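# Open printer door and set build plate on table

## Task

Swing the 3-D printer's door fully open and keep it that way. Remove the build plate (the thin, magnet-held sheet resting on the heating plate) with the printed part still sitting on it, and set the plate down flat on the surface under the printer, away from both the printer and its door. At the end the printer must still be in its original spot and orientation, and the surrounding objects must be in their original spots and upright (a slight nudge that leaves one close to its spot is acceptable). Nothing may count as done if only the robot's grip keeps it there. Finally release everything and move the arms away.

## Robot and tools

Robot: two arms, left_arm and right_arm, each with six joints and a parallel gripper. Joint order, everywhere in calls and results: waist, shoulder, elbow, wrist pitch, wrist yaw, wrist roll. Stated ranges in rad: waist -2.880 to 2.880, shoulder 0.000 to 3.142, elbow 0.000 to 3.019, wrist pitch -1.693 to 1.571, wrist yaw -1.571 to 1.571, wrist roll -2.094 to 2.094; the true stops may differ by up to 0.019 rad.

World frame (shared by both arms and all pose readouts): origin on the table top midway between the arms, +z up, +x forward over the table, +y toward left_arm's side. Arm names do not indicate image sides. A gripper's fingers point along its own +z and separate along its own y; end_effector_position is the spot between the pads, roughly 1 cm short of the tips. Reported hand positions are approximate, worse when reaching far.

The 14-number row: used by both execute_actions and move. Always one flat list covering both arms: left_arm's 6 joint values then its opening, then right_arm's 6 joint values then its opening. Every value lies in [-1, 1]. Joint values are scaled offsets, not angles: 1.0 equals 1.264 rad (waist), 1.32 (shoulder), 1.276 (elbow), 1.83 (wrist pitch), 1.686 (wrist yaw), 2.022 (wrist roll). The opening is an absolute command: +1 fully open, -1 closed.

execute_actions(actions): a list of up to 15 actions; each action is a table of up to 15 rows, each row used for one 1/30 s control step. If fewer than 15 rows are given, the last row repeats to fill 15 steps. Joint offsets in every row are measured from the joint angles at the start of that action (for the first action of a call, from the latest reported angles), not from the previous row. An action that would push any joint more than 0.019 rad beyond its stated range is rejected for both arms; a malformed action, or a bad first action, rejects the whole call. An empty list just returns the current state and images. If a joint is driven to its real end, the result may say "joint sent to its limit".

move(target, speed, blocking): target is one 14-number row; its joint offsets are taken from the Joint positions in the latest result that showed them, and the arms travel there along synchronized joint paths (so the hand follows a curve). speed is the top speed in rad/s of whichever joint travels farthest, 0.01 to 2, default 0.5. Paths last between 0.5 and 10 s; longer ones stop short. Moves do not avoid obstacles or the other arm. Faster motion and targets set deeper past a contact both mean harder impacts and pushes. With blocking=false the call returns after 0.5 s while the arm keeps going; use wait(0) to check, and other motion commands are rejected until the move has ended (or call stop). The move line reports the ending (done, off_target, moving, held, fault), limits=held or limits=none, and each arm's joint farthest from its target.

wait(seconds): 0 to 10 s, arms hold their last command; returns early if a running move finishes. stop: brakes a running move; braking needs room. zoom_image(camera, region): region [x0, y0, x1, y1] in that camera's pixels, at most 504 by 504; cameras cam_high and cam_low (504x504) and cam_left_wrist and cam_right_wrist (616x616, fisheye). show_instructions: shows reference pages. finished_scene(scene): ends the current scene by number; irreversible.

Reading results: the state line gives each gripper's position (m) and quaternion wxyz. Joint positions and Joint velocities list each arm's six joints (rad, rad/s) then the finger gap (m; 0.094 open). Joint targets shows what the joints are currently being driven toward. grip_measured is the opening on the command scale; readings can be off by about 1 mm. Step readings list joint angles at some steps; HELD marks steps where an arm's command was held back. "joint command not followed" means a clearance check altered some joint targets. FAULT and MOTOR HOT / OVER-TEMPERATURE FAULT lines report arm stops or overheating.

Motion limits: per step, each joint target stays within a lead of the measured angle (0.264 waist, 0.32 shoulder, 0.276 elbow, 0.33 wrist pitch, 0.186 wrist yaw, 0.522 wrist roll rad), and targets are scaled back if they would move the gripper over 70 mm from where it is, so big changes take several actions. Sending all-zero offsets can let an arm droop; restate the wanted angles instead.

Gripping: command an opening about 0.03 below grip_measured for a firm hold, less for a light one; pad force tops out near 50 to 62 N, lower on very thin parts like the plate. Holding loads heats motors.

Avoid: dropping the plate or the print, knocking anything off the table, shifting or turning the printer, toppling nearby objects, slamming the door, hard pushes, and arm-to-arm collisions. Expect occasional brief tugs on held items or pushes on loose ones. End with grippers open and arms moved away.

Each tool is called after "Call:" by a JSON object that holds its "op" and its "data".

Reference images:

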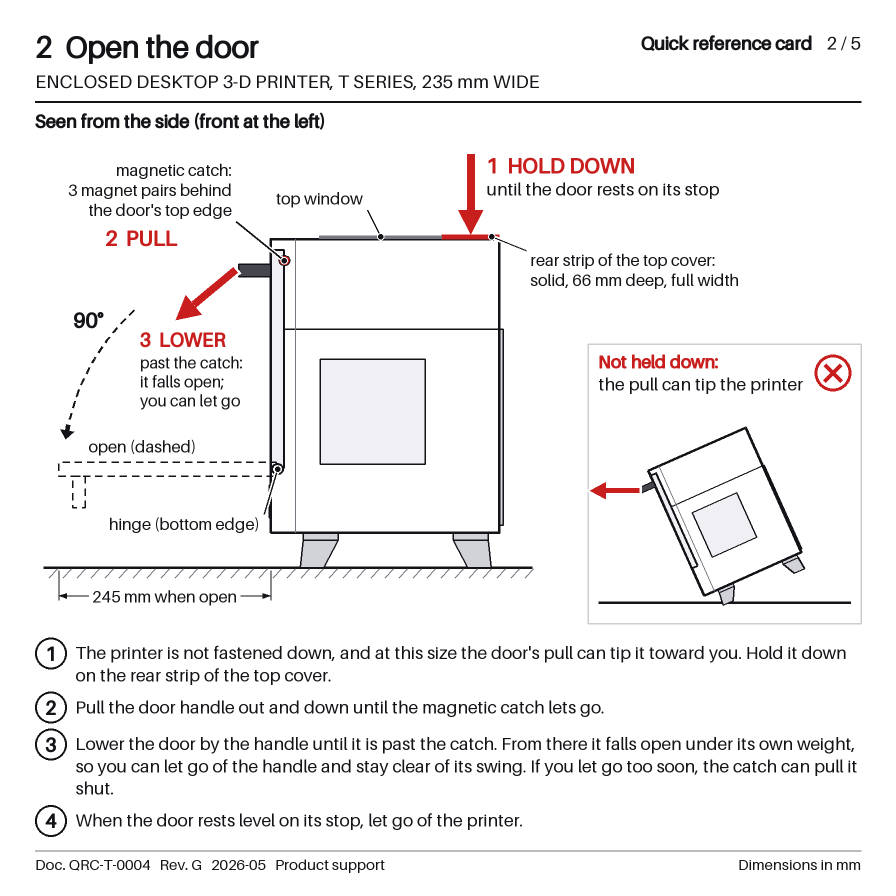

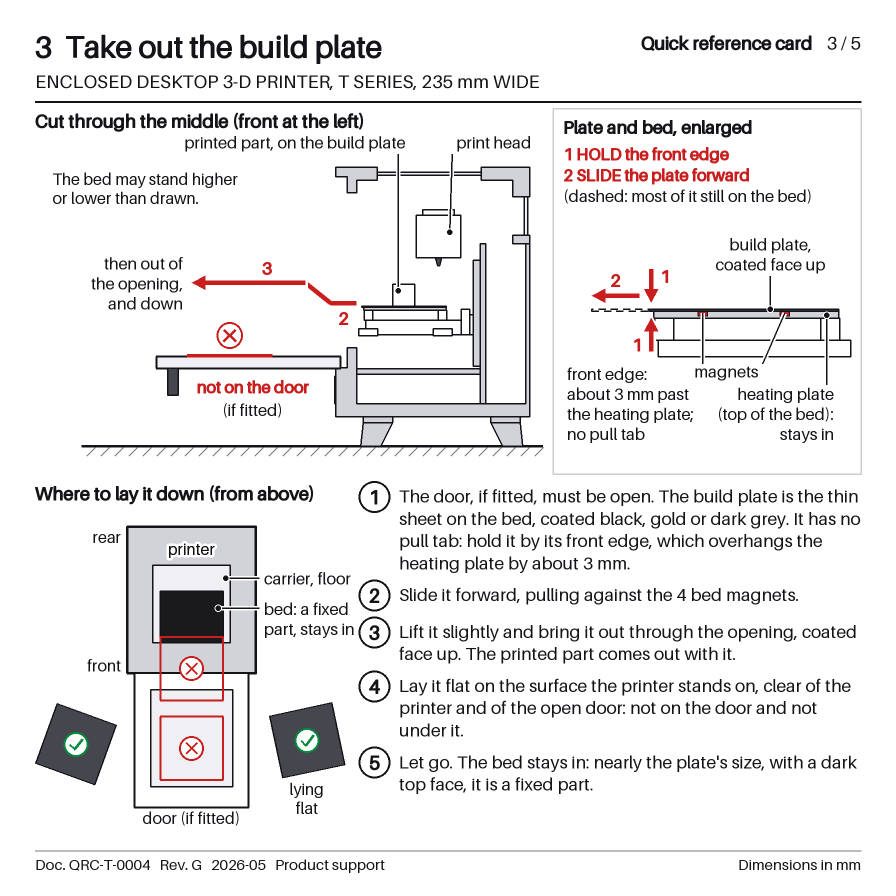

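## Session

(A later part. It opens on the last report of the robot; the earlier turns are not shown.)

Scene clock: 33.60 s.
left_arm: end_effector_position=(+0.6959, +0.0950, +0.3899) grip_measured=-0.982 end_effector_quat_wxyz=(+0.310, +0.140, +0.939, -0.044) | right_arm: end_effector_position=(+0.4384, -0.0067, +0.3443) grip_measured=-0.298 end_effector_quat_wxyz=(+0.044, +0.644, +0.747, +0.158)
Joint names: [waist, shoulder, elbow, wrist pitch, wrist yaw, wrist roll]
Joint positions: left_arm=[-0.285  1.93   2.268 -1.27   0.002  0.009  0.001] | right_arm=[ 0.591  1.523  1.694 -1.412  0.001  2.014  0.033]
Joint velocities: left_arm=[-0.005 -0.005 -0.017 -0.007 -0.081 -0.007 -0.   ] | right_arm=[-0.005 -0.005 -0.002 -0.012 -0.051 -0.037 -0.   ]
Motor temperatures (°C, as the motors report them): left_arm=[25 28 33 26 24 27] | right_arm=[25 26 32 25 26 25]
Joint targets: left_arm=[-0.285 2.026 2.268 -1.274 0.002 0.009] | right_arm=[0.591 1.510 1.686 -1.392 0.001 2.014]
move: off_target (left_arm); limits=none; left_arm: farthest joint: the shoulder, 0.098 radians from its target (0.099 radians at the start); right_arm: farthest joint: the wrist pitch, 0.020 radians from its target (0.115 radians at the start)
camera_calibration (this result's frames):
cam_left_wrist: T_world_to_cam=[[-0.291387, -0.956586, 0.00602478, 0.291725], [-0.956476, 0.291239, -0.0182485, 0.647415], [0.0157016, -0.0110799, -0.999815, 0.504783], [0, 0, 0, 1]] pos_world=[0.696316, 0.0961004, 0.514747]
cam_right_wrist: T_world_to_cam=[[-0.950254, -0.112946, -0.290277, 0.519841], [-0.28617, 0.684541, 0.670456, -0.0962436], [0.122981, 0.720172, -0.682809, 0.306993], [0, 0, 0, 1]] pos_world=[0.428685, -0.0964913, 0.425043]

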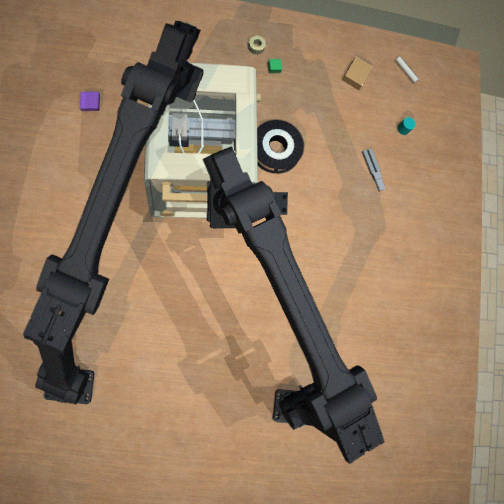

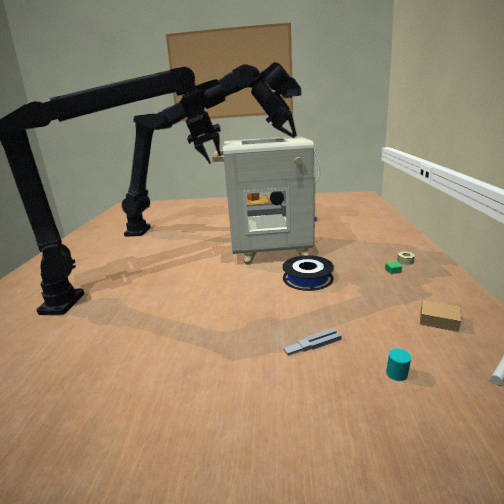

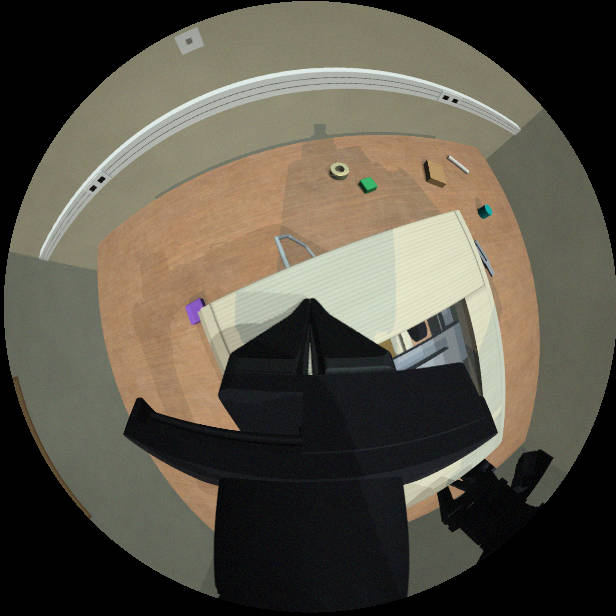

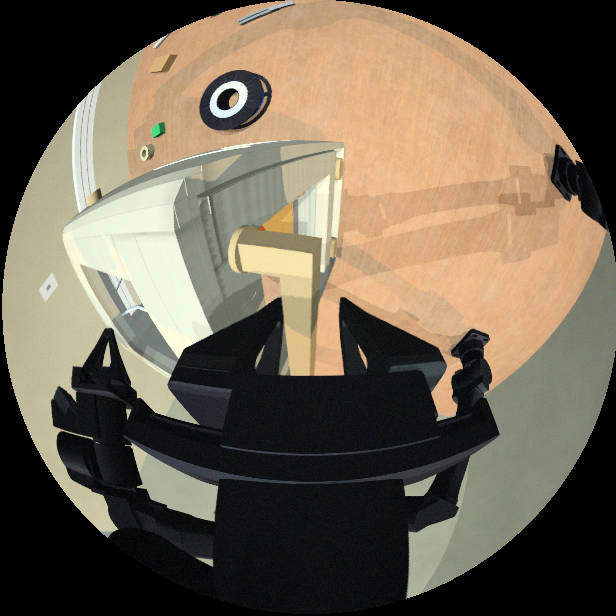

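Call:
{"op": "move", "data": {"target": [0,0.085,0,0,0,0,-1,0.06,-0.198,-0.292,0.16,0,0,-0.4], "speed": 0.15}}

Call:
{"op": "zoom_image", "data": {"camera": "cam_low", "region": [100, 80, 320, 300]}}

Scene clock: 38.57 s.
left_arm: end_effector_position=(+0.6970, +0.0947, +0.3900) grip_measured=-0.982 end_effector_quat_wxyz=(+0.312, +0.139, +0.939, -0.045) | right_arm: end_effector_position=(+0.3744, -0.0130, +0.3123) grip_measured=-0.398 end_effector_quat_wxyz=(+0.055, +0.611, +0.756, +0.228)
Joint names: [waist, shoulder, elbow, wrist pitch, wrist yaw, wrist roll]
Joint positions: left_arm=[-0.285  1.931  2.268 -1.266  0.002  0.009  0.001] | right_arm=[ 0.655  1.28   1.328 -1.146  0.001  2.015  0.028]
Joint velocities: left_arm=[-0.005 -0.005 -0.007 -0.007 -0.037 -0.037  0.001] | right_arm=[-0.005 -0.005  0.002 -0.012 -0.022  0.095  0.001]
Motor temperatures (°C, as the motors report them): left_arm=[25 28 33 26 24 27] | right_arm=[25 26 31 25 26 25]
Joint targets: left_arm=[-0.285 2.026 2.268 -1.270 0.003 0.009] | right_arm=[0.667 1.262 1.321 -1.119 0.001 2.014]
move: off_target (left_arm, right_arm); limits=none; left_arm: farthest joint: the shoulder, 0.111 radians from its target (0.112 radians at the start); right_arm: farthest joint: the wrist pitch, 0.027 radians from its target (0.293 radians at the start)
camera_calibration (this result's frames):
cam_left_wrist: T_world_to_cam=[[-0.291409, -0.95658, 0.00598477, 0.291766], [-0.956403, 0.291217, -0.0220623, 0.649957], [0.0193615, -0.012153, -0.999739, 0.502418], [0, 0, 0, 1]] pos_world=[0.696916, 0.0959245, 0.51488]
cam_right_wrist: T_world_to_cam=[[-0.901354, -0.142584, -0.408938, 0.46743], [-0.406271, 0.605459, 0.684371, -0.0492003], [0.150015, 0.783, -0.60366, 0.263557], [0, 0, 0, 1]] pos_world=[0.361794, -0.109928, 0.38392]

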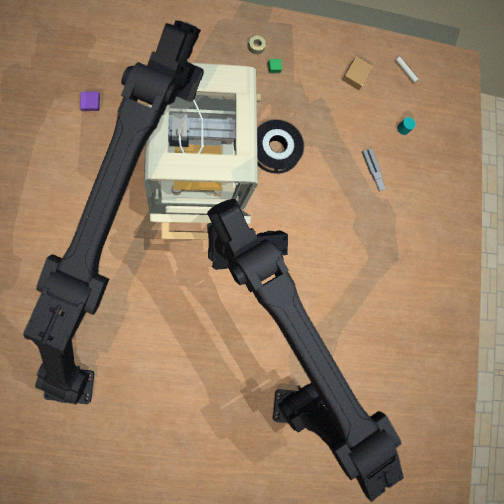

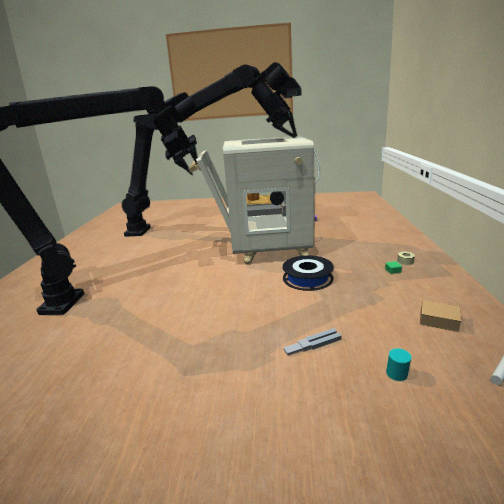

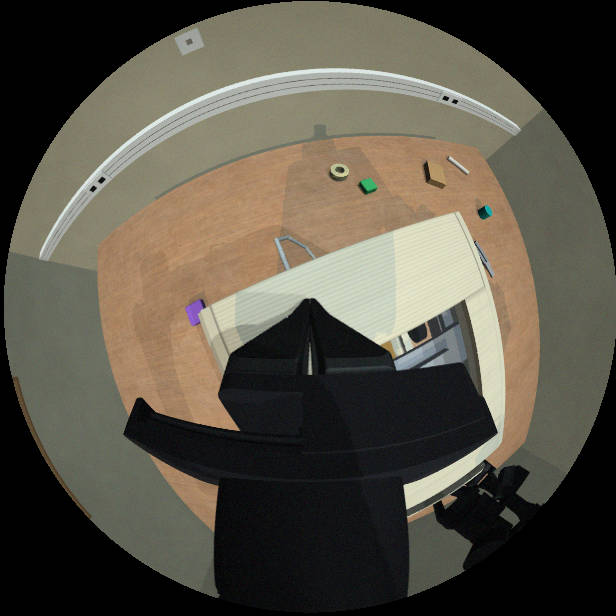

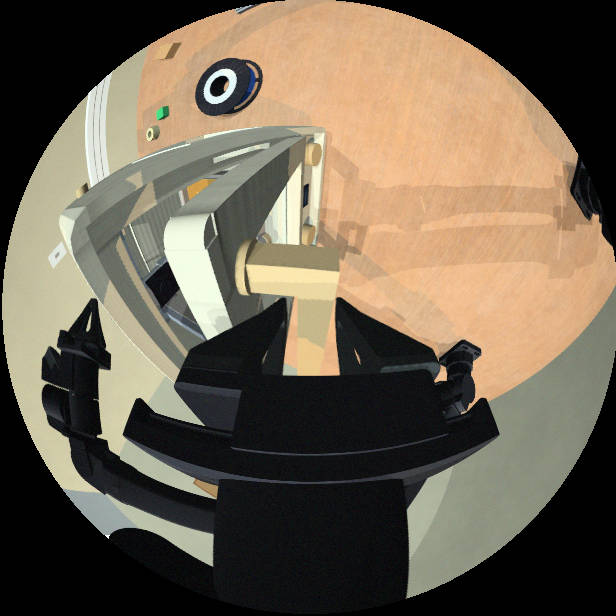

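Region (100, 80, 320, 300) of cam_low's 504x504 image, scaled by 2.291, with more detail than that image has.

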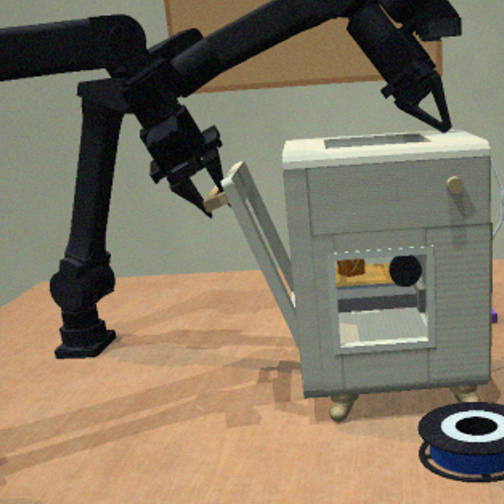

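Call:
{"op": "move", "data": {"target": [0,0.072,0,0,0,0,-1,0.098,-0.232,-0.395,0.29,0,0.02,-0.4], "speed": 0.25}}

Call:
{"op": "zoom_image", "data": {"camera": "cam_low", "region": [100, 80, 320, 300]}}

Scene clock: 43.53 s.
left_arm: end_effector_position=(+0.6980, +0.0944, +0.3901) grip_measured=-0.982 end_effector_quat_wxyz=(+0.314, +0.139, +0.938, -0.045) | right_arm: end_effector_position=(+0.3043, -0.0107, +0.2515) grip_measured=-0.398 end_effector_quat_wxyz=(+0.063, +0.560, +0.736, +0.376)
Joint names: [waist, shoulder, elbow, wrist pitch, wrist yaw, wrist roll]
Joint positions: left_arm=[-0.285  1.932  2.268 -1.262  0.002  0.009  0.001] | right_arm=[ 0.764  0.985  0.834 -0.638  0.006  2.063  0.028]
Joint velocities: left_arm=[-0.015 -0.005 -0.007  0.012  0.081  0.081  0.001] | right_arm=[-0.015  0.005  0.002  0.007  0.081  0.007  0.001]
Motor temperatures (°C, as the motors report them): left_arm=[25 28 33 26 24 27] | right_arm=[25 26 31 26 26 25]
Joint targets: left_arm=[-0.285 2.026 2.268 -1.265 0.002 0.009] | right_arm=[0.779 0.974 0.824 -0.616 0.001 2.055]
move: off_target (left_arm, right_arm); limits=none; left_arm: farthest joint: the shoulder, 0.094 radians from its target (0.095 radians at the start); right_arm: farthest joint: the wrist pitch, 0.022 radians from its target (0.531 radians at the start)
camera_calibration (this result's frames):
cam_left_wrist: T_world_to_cam=[[-0.291429, -0.956574, 0.00594868, 0.291803], [-0.956324, 0.291194, -0.0254944, 0.652269], [0.0226551, -0.0131187, -0.999657, 0.500236], [0, 0, 0, 1]] pos_world=[0.697488, 0.095757, 0.514958]
cam_right_wrist: T_world_to_cam=[[-0.78046, -0.084104, -0.619523, 0.39656], [-0.591481, 0.42038, 0.688063, 0.0159559], [0.202566, 0.903442, -0.377836, 0.164053], [0, 0, 0, 1]] pos_world=[0.285705, -0.121568, 0.296685]

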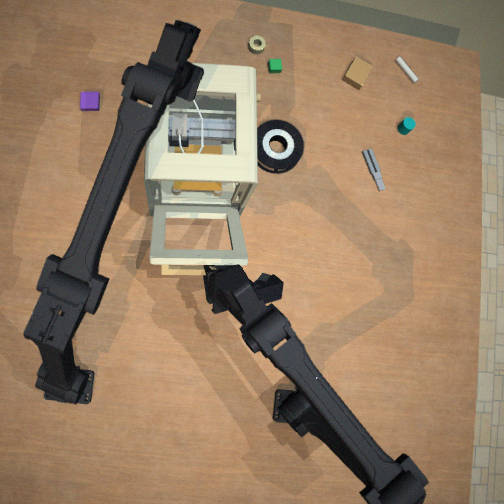

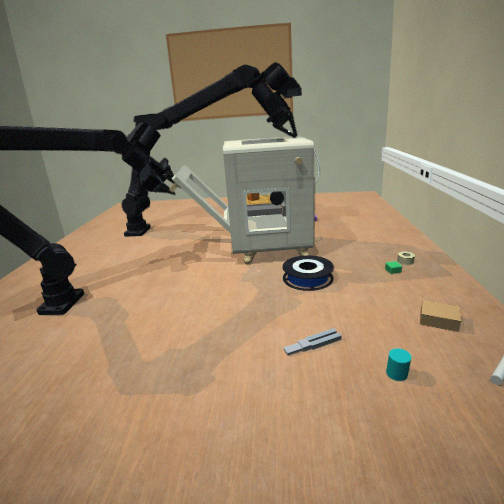

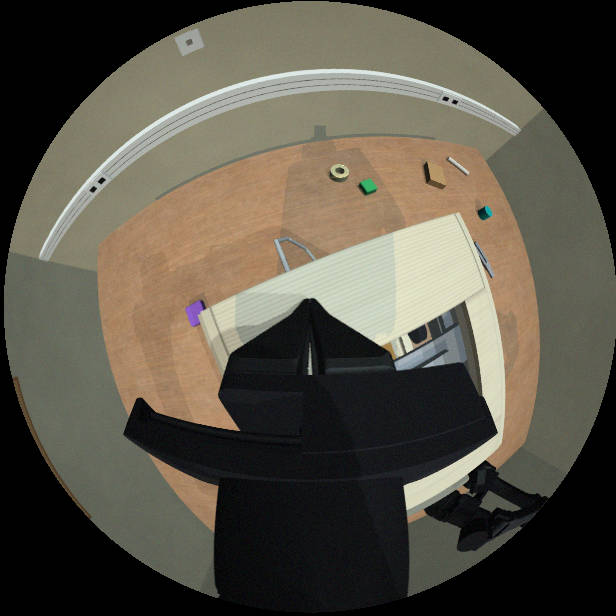

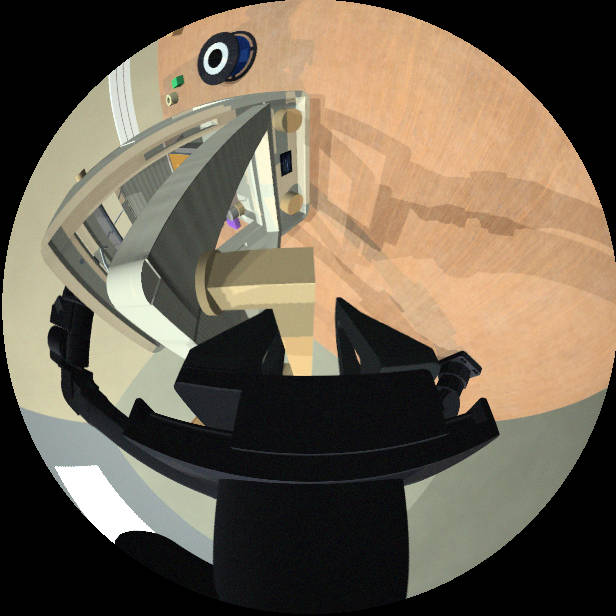

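Region (100, 80, 320, 300) of cam_low's 504x504 image, scaled by 2.291, with more detail than that image has.

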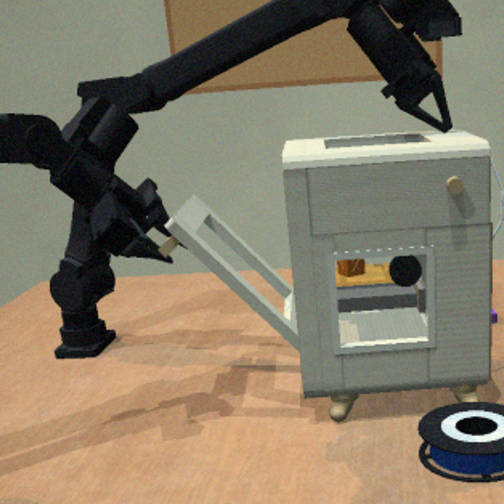

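Call:
{"op": "move", "data": {"target": [0,0.05,0,0,0,0,-1,0.08,-0.01,-0.345,0.402,0,-0.04,-0.3], "speed": 0.3}}

Call:
{"op": "zoom_image", "data": {"camera": "cam_low", "region": [100, 80, 320, 300]}}

Scene clock: 48.03 s.
left_arm: end_effector_position=(+0.6978, +0.0945, +0.3914) grip_measured=-0.982 end_effector_quat_wxyz=(+0.315, +0.139, +0.938, -0.045) | right_arm: end_effector_position=(+0.2749, +0.0057, +0.1836) grip_measured=-0.302 end_effector_quat_wxyz=(+0.096, +0.452, +0.709, +0.532)
Joint names: [waist, shoulder, elbow, wrist pitch, wrist yaw, wrist roll]
Joint positions: left_arm=[-0.285  1.93   2.268 -1.26   0.002  0.009  0.001] | right_arm=[0.849 0.952 0.423 0.101 0.022 1.971 0.033]
Joint velocities: left_arm=[ 0.005  0.005 -0.012  0.012  0.037  0.022 -0.   ] | right_arm=[ 0.005  0.005 -0.012  0.017  0.007 -0.051  0.   ]
Motor temperatures (°C, as the motors report them): left_arm=[25 29 33 26 24 27] | right_arm=[25 26 31 26 26 25]
Joint targets: left_arm=[-0.285 1.998 2.268 -1.262 0.002 0.009] | right_arm=[0.865 0.971 0.393 0.098 0.006 1.982]
move: off_target (left_arm, right_arm); limits=none; left_arm: farthest joint: the shoulder, 0.068 radians from its target (0.066 radians at the start); right_arm: farthest joint: the elbow, 0.030 radians from its target (0.440 radians at the start)
camera_calibration (this result's frames):
cam_left_wrist: T_world_to_cam=[[-0.291444, -0.95657, 0.00592056, 0.291815], [-0.956256, 0.291174, -0.0281636, 0.653127], [0.0252166, -0.0138697, -0.999586, 0.499742], [0, 0, 0, 1]] pos_world=[0.697002, 0.0958993, 0.516202]
cam_right_wrist: T_world_to_cam=[[-0.544513, -0.0191148, -0.838535, 0.307866], [-0.822515, 0.207936, 0.52937, 0.132255], [0.164243, 0.977956, -0.128946, 0.0939625], [0, 0, 0, 1]] pos_world=[0.260986, -0.113507, 0.20026]

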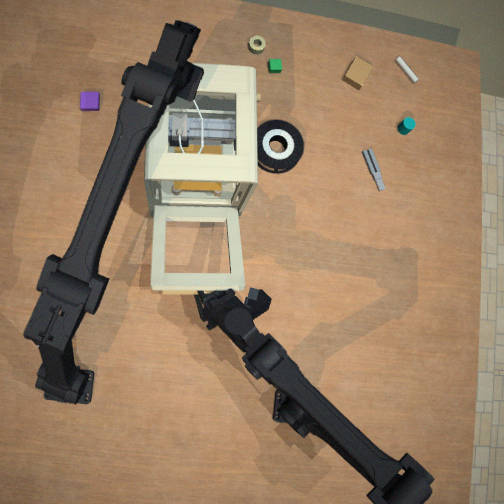

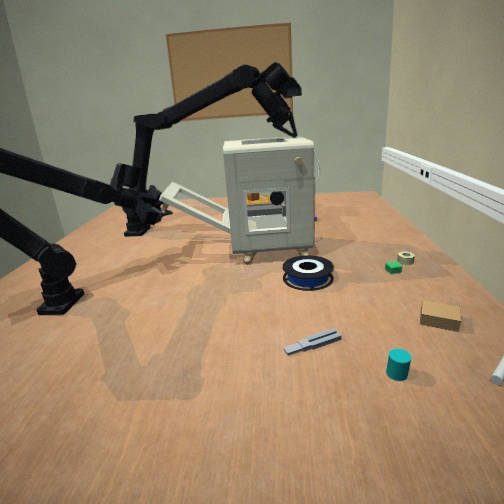

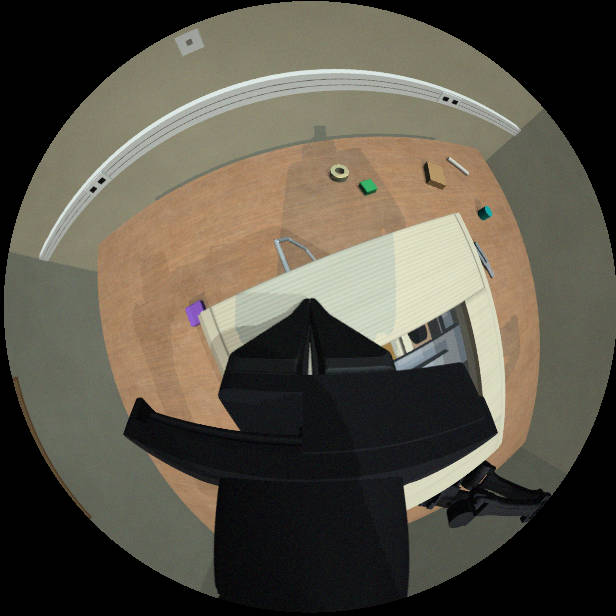

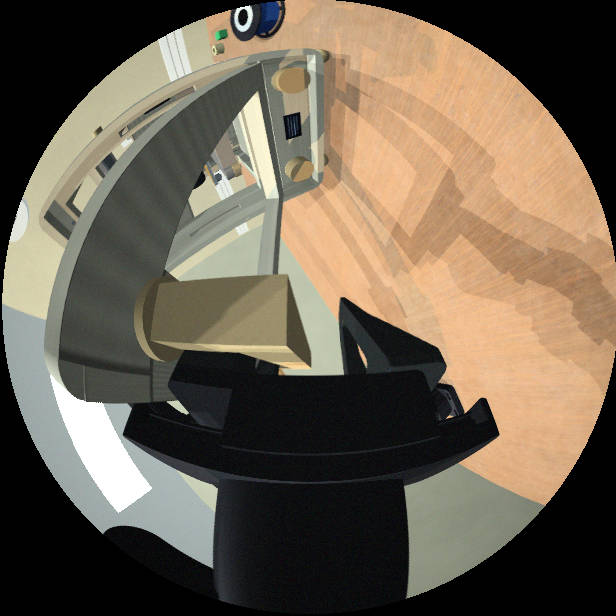

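Region (100, 80, 320, 300) of cam_low's 504x504 image, scaled by 2.291, with more detail than that image has.

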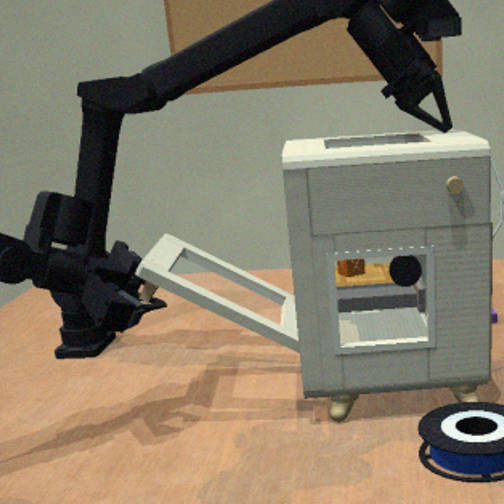

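Call:
{"op": "move", "data": {"target": [0,0.05,0,0,0,0,-1,0.03,0.035,-0.112,0.115,-0.013,-0.03,0], "speed": 0.15}}

Call:
{"op": "zoom_image", "data": {"camera": "cam_low", "region": [100, 80, 320, 300]}}

Scene clock: 51.70 s.
left_arm: end_effector_position=(+0.6979, +0.0945, +0.3914) grip_measured=-0.982 end_effector_quat_wxyz=(+0.315, +0.139, +0.938, -0.045) | right_arm: end_effector_position=(+0.2645, -0.0011, +0.1597) grip_measured=-0.002 end_effector_quat_wxyz=(+0.112, +0.421, +0.706, +0.559)
Joint names: [waist, shoulder, elbow, wrist pitch, wrist yaw, wrist roll]
Joint positions: left_arm=[-0.285  1.93   2.268 -1.26   0.002  0.009  0.001] | right_arm=[0.856 0.988 0.315 0.314 0.02  1.918 0.047]
Joint velocities: left_arm=[-0.005 -0.005 -0.002  0.007 -0.066 -0.007 -0.001] | right_arm=[-0.015 -0.015  0.007 -0.002  0.037  0.007 -0.001]
Motor temperatures (°C, as the motors report them): left_arm=[25 29 33 26 24 27] | right_arm=[25 26 31 26 26 25]
Joint targets: left_arm=[-0.285 1.996 2.268 -1.260 0.002 0.009] | right_arm=[0.887 0.999 0.281 0.312 0.000 1.910]
move: off_target (left_arm, right_arm); limits=none; left_arm: farthest joint: the shoulder, 0.066 radians from its target (0.066 radians at the start); right_arm: farthest joint: the elbow, 0.035 radians from its target (0.143 radians at the start)
camera_calibration (this result's frames):
cam_left_wrist: T_world_to_cam=[[-0.291446, -0.956569, 0.00591654, 0.291819], [-0.956245, 0.291171, -0.0285449, 0.653346], [0.0255825, -0.013977, -0.999575, 0.499547], [0, 0, 0, 1]] pos_world=[0.697029, 0.0958916, 0.516258]
cam_right_wrist: T_world_to_cam=[[-0.474389, -0.017492, -0.880141, 0.270159], [-0.868414, 0.173145, 0.464627, 0.160236], [0.144265, 0.984741, -0.0973286, 0.0994719], [0, 0, 0, 1]] pos_world=[0.252962, -0.120973, 0.173009]

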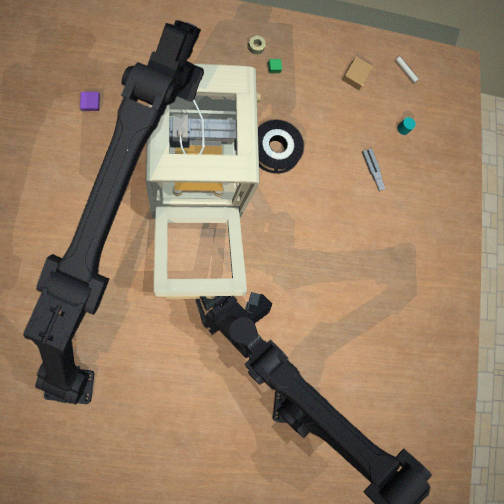

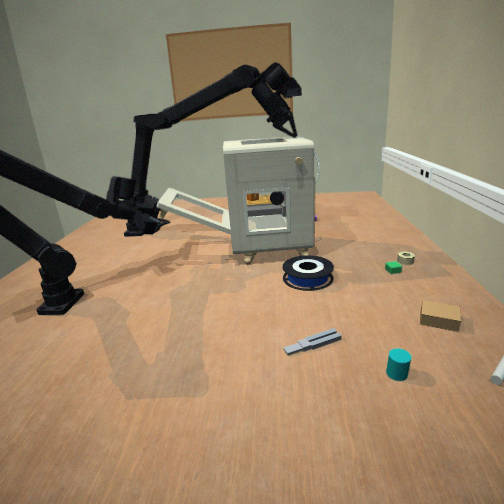

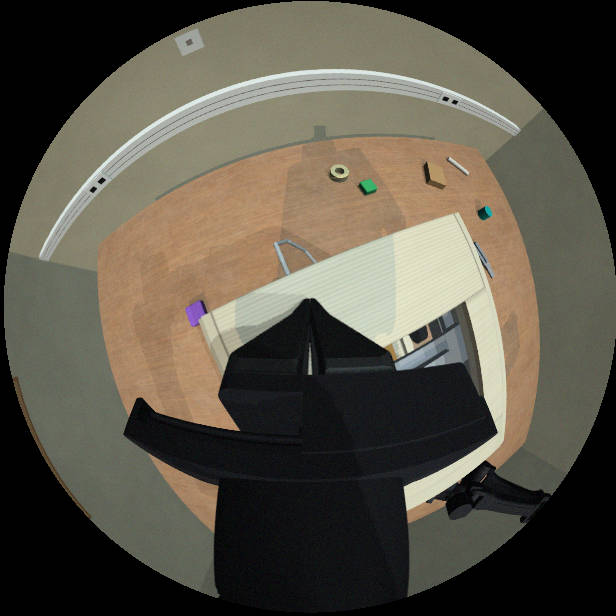

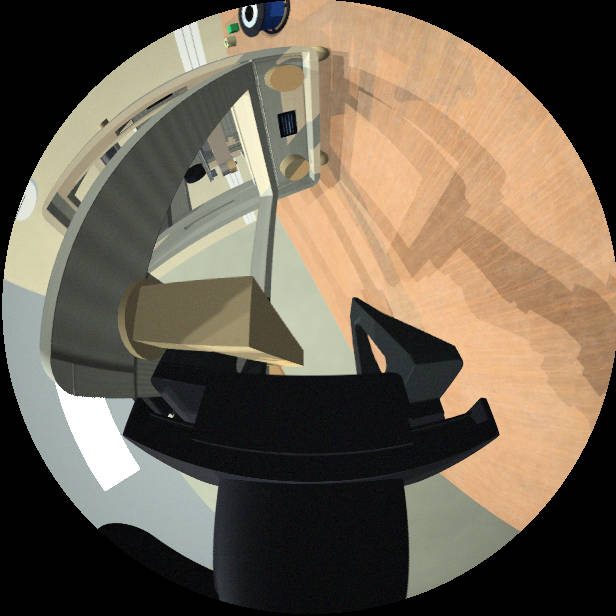

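Region (100, 80, 320, 300) of cam_low's 504x504 image, scaled by 2.291, with more detail than that image has.

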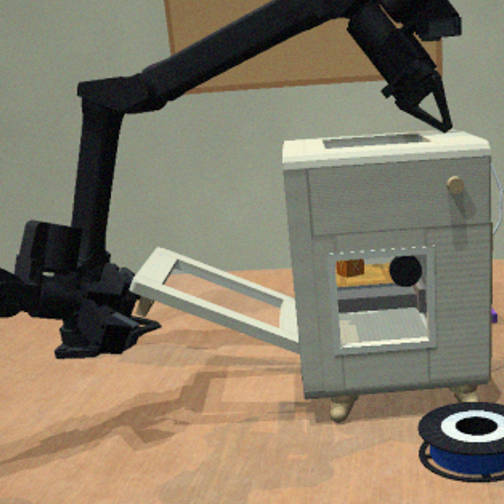

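Call:
{"op": "move", "data": {"target": [0,0.08,0,0,0,0,-1,0.04,0.125,-0.11,0.28,-0.012,-0.07,-0.3], "speed": 0.2}}

Call:
{"op": "zoom_image", "data": {"camera": "cam_low", "region": [100, 80, 320, 300]}}

Scene clock: 59.03 s.
left_arm: end_effector_position=(+0.6995, +0.0940, +0.3899) grip_measured=-0.982 end_effector_quat_wxyz=(+0.316, +0.139, +0.937, -0.045) | right_arm: end_effector_position=(+0.2396, -0.0003, +0.1407) grip_measured=-0.298 end_effector_quat_wxyz=(+0.143, +0.333, +0.696, +0.621)
Joint names: [waist, shoulder, elbow, wrist pitch, wrist yaw, wrist roll]
Joint positions: left_arm=[-0.285  1.933  2.268 -1.255  0.002  0.009  0.001] | right_arm=[ 0.897  1.147  0.171  0.786 -0.001  1.79   0.033]
Joint velocities: left_arm=[ 0.005  0.005 -0.002 -0.012  0.051 -0.051  0.   ] | right_arm=[ 0.015 -0.005 -0.007 -0.002  0.007  0.022  0.   ]
Motor temperatures (°C, as the motors report them): left_arm=[25 29 33 26 24 27] | right_arm=[25 25 30 26 26 25]
Joint targets: left_arm=[-0.285 2.028 2.268 -1.260 0.002 0.009] | right_arm=[0.907 1.153 0.175 0.826 -0.000 1.776]
move: off_target (left_arm, right_arm); limits=none; left_arm: farthest joint: the shoulder, 0.102 radians from its target (0.105 radians at the start); right_arm: farthest joint: the wrist pitch, 0.041 radians from its target (0.513 radians at the start)
camera_calibration (this result's frames):
cam_left_wrist: T_world_to_cam=[[-0.291455, -0.956566, 0.00590045, 0.291857], [-0.956202, 0.291158, -0.0300701, 0.65556], [0.0270461, -0.0144061, -0.99953, 0.497022], [0, 0, 0, 1]] pos_world=[0.698469, 0.0954694, 0.514779]
cam_right_wrist: T_world_to_cam=[[-0.291286, -0.00508619, -0.956623, 0.208491], [-0.954679, 0.0654841, 0.290346, 0.192438], [0.0611668, 0.997841, -0.0239303, 0.110046], [0, 0, 0, 1]] pos_world=[0.237716, -0.12135, 0.146207]

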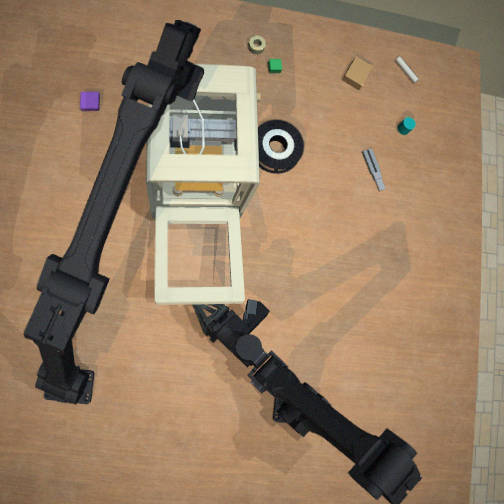

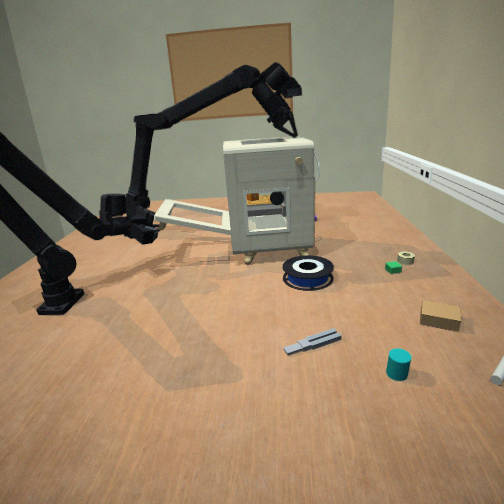

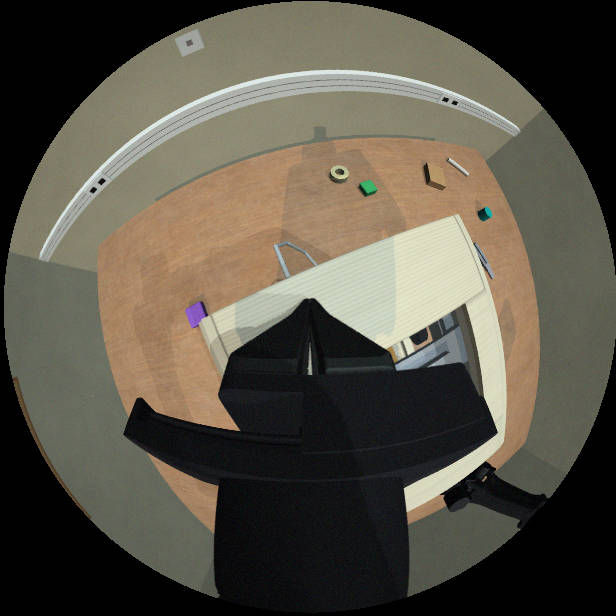

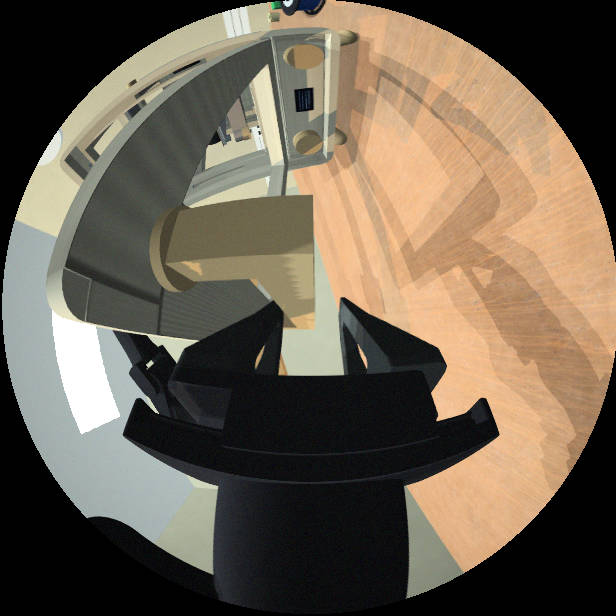

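Region (100, 80, 320, 300) of cam_low's 504x504 image, scaled by 2.291, with more detail than that image has.

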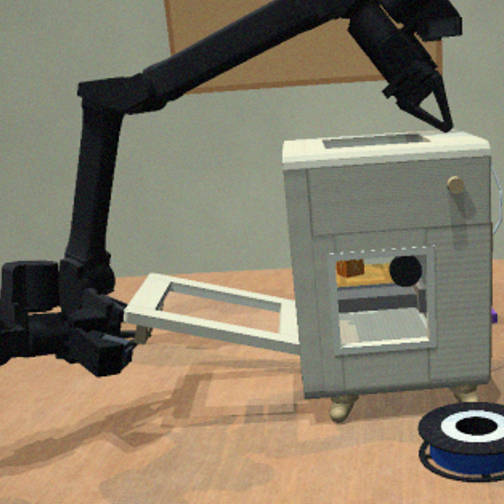

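Call:
{"op": "move", "data": {"target": [0,0.05,0,0,0,0,-1,0,0.355,-0.01,0.3,0,-0.04,-0.3], "speed": 0.25}}

Call:
{"op": "zoom_image", "data": {"camera": "cam_low", "region": [100, 80, 320, 300]}}

Scene clock: 63.30 s.
left_arm: end_effector_position=(+0.6993, +0.0940, +0.3912) grip_measured=-0.982 end_effector_quat_wxyz=(+0.317, +0.139, +0.937, -0.045) | right_arm: end_effector_position=(+0.2384, -0.0003, +0.0977) grip_measured=-0.298 end_effector_quat_wxyz=(+0.171, +0.299, +0.687, +0.640)
Joint names: [waist, shoulder, elbow, wrist pitch, wrist yaw, wrist roll]
Joint positions: left_arm=[-0.285  1.932  2.268 -1.254  0.002  0.009  0.001] | right_arm=[0.9   1.591 0.129 1.339 0.001 1.719 0.033]
Joint velocities: left_arm=[-0.015 -0.015 -0.017 -0.022 -0.051  0.007  0.001] | right_arm=[-0.015 -0.005 -0.012  0.042 -0.051  0.007 -0.001]
Motor temperatures (°C, as the motors report them): left_arm=[25 29 33 26 24 27] | right_arm=[25 25 30 26 26 25]
Joint targets: left_arm=[-0.285 1.999 2.268 -1.256 0.002 0.009] | right_arm=[0.897 1.616 0.159 1.335 -0.001 1.709]
move: off_target (left_arm, right_arm); limits=none; left_arm: farthest joint: the shoulder, 0.067 radians from its target (0.066 radians at the start); right_arm: farthest joint: the elbow, 0.029 radians from its target (0.013 radians at the start)
camera_calibration (this result's frames):
cam_left_wrist: T_world_to_cam=[[-0.29147, -0.956562, 0.00587226, 0.291869], [-0.956122, 0.291135, -0.032739, 0.656415], [0.0296072, -0.015157, -0.999447, 0.496523], [0, 0, 0, 1]] pos_world=[0.697983, 0.0956118, 0.516025]
cam_right_wrist: T_world_to_cam=[[-0.19793, 0.000241496, -0.980216, 0.14702], [-0.978927, 0.0512184, 0.197682, 0.218652], [0.0502529, 0.998687, -0.00990124, 0.110326], [0, 0, 0, 1]] pos_world=[0.2376, -0.121416, 0.10198]

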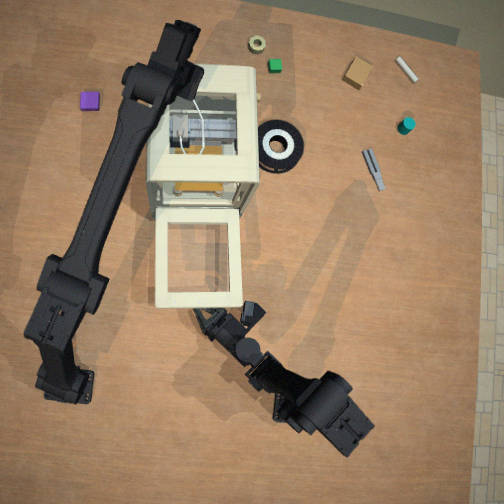

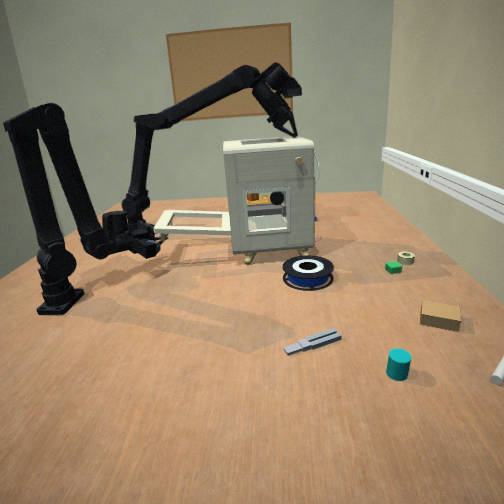

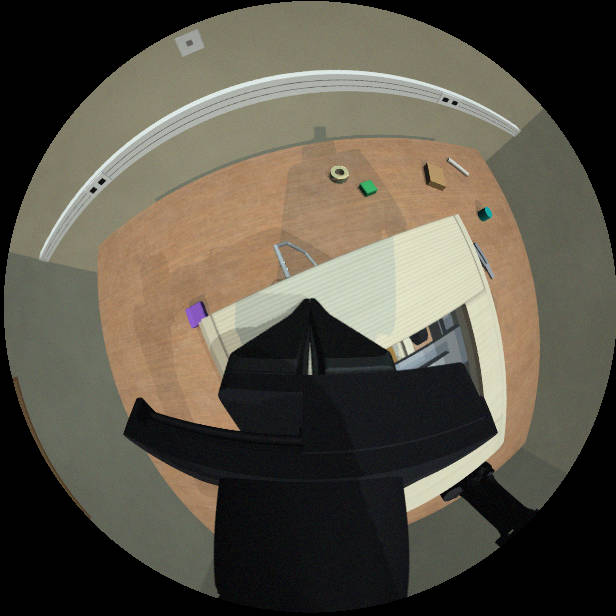

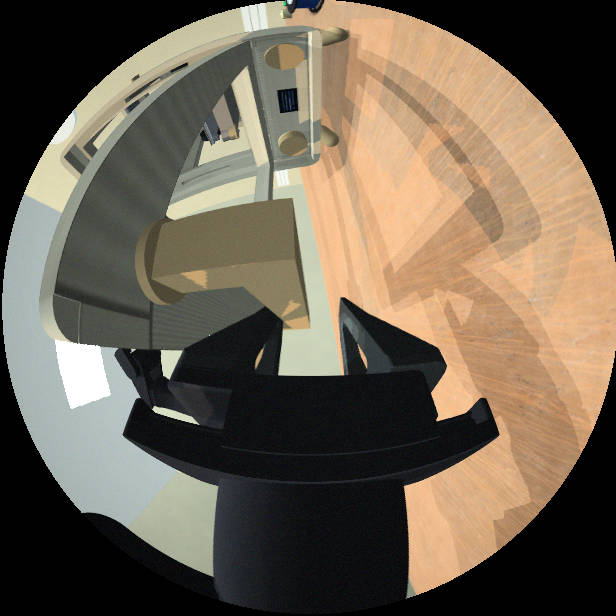

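Region (100, 80, 320, 300) of cam_low's 504x504 image, scaled by 2.291, with more detail than that image has.

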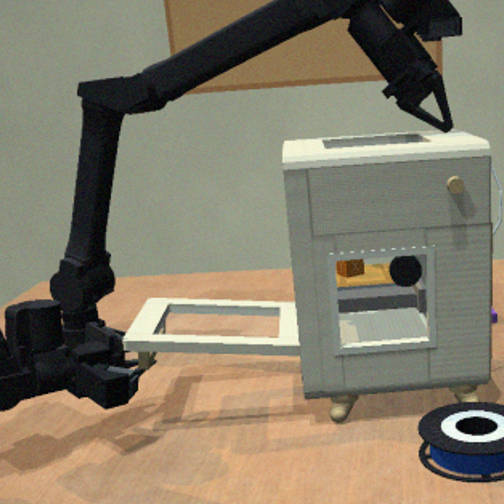

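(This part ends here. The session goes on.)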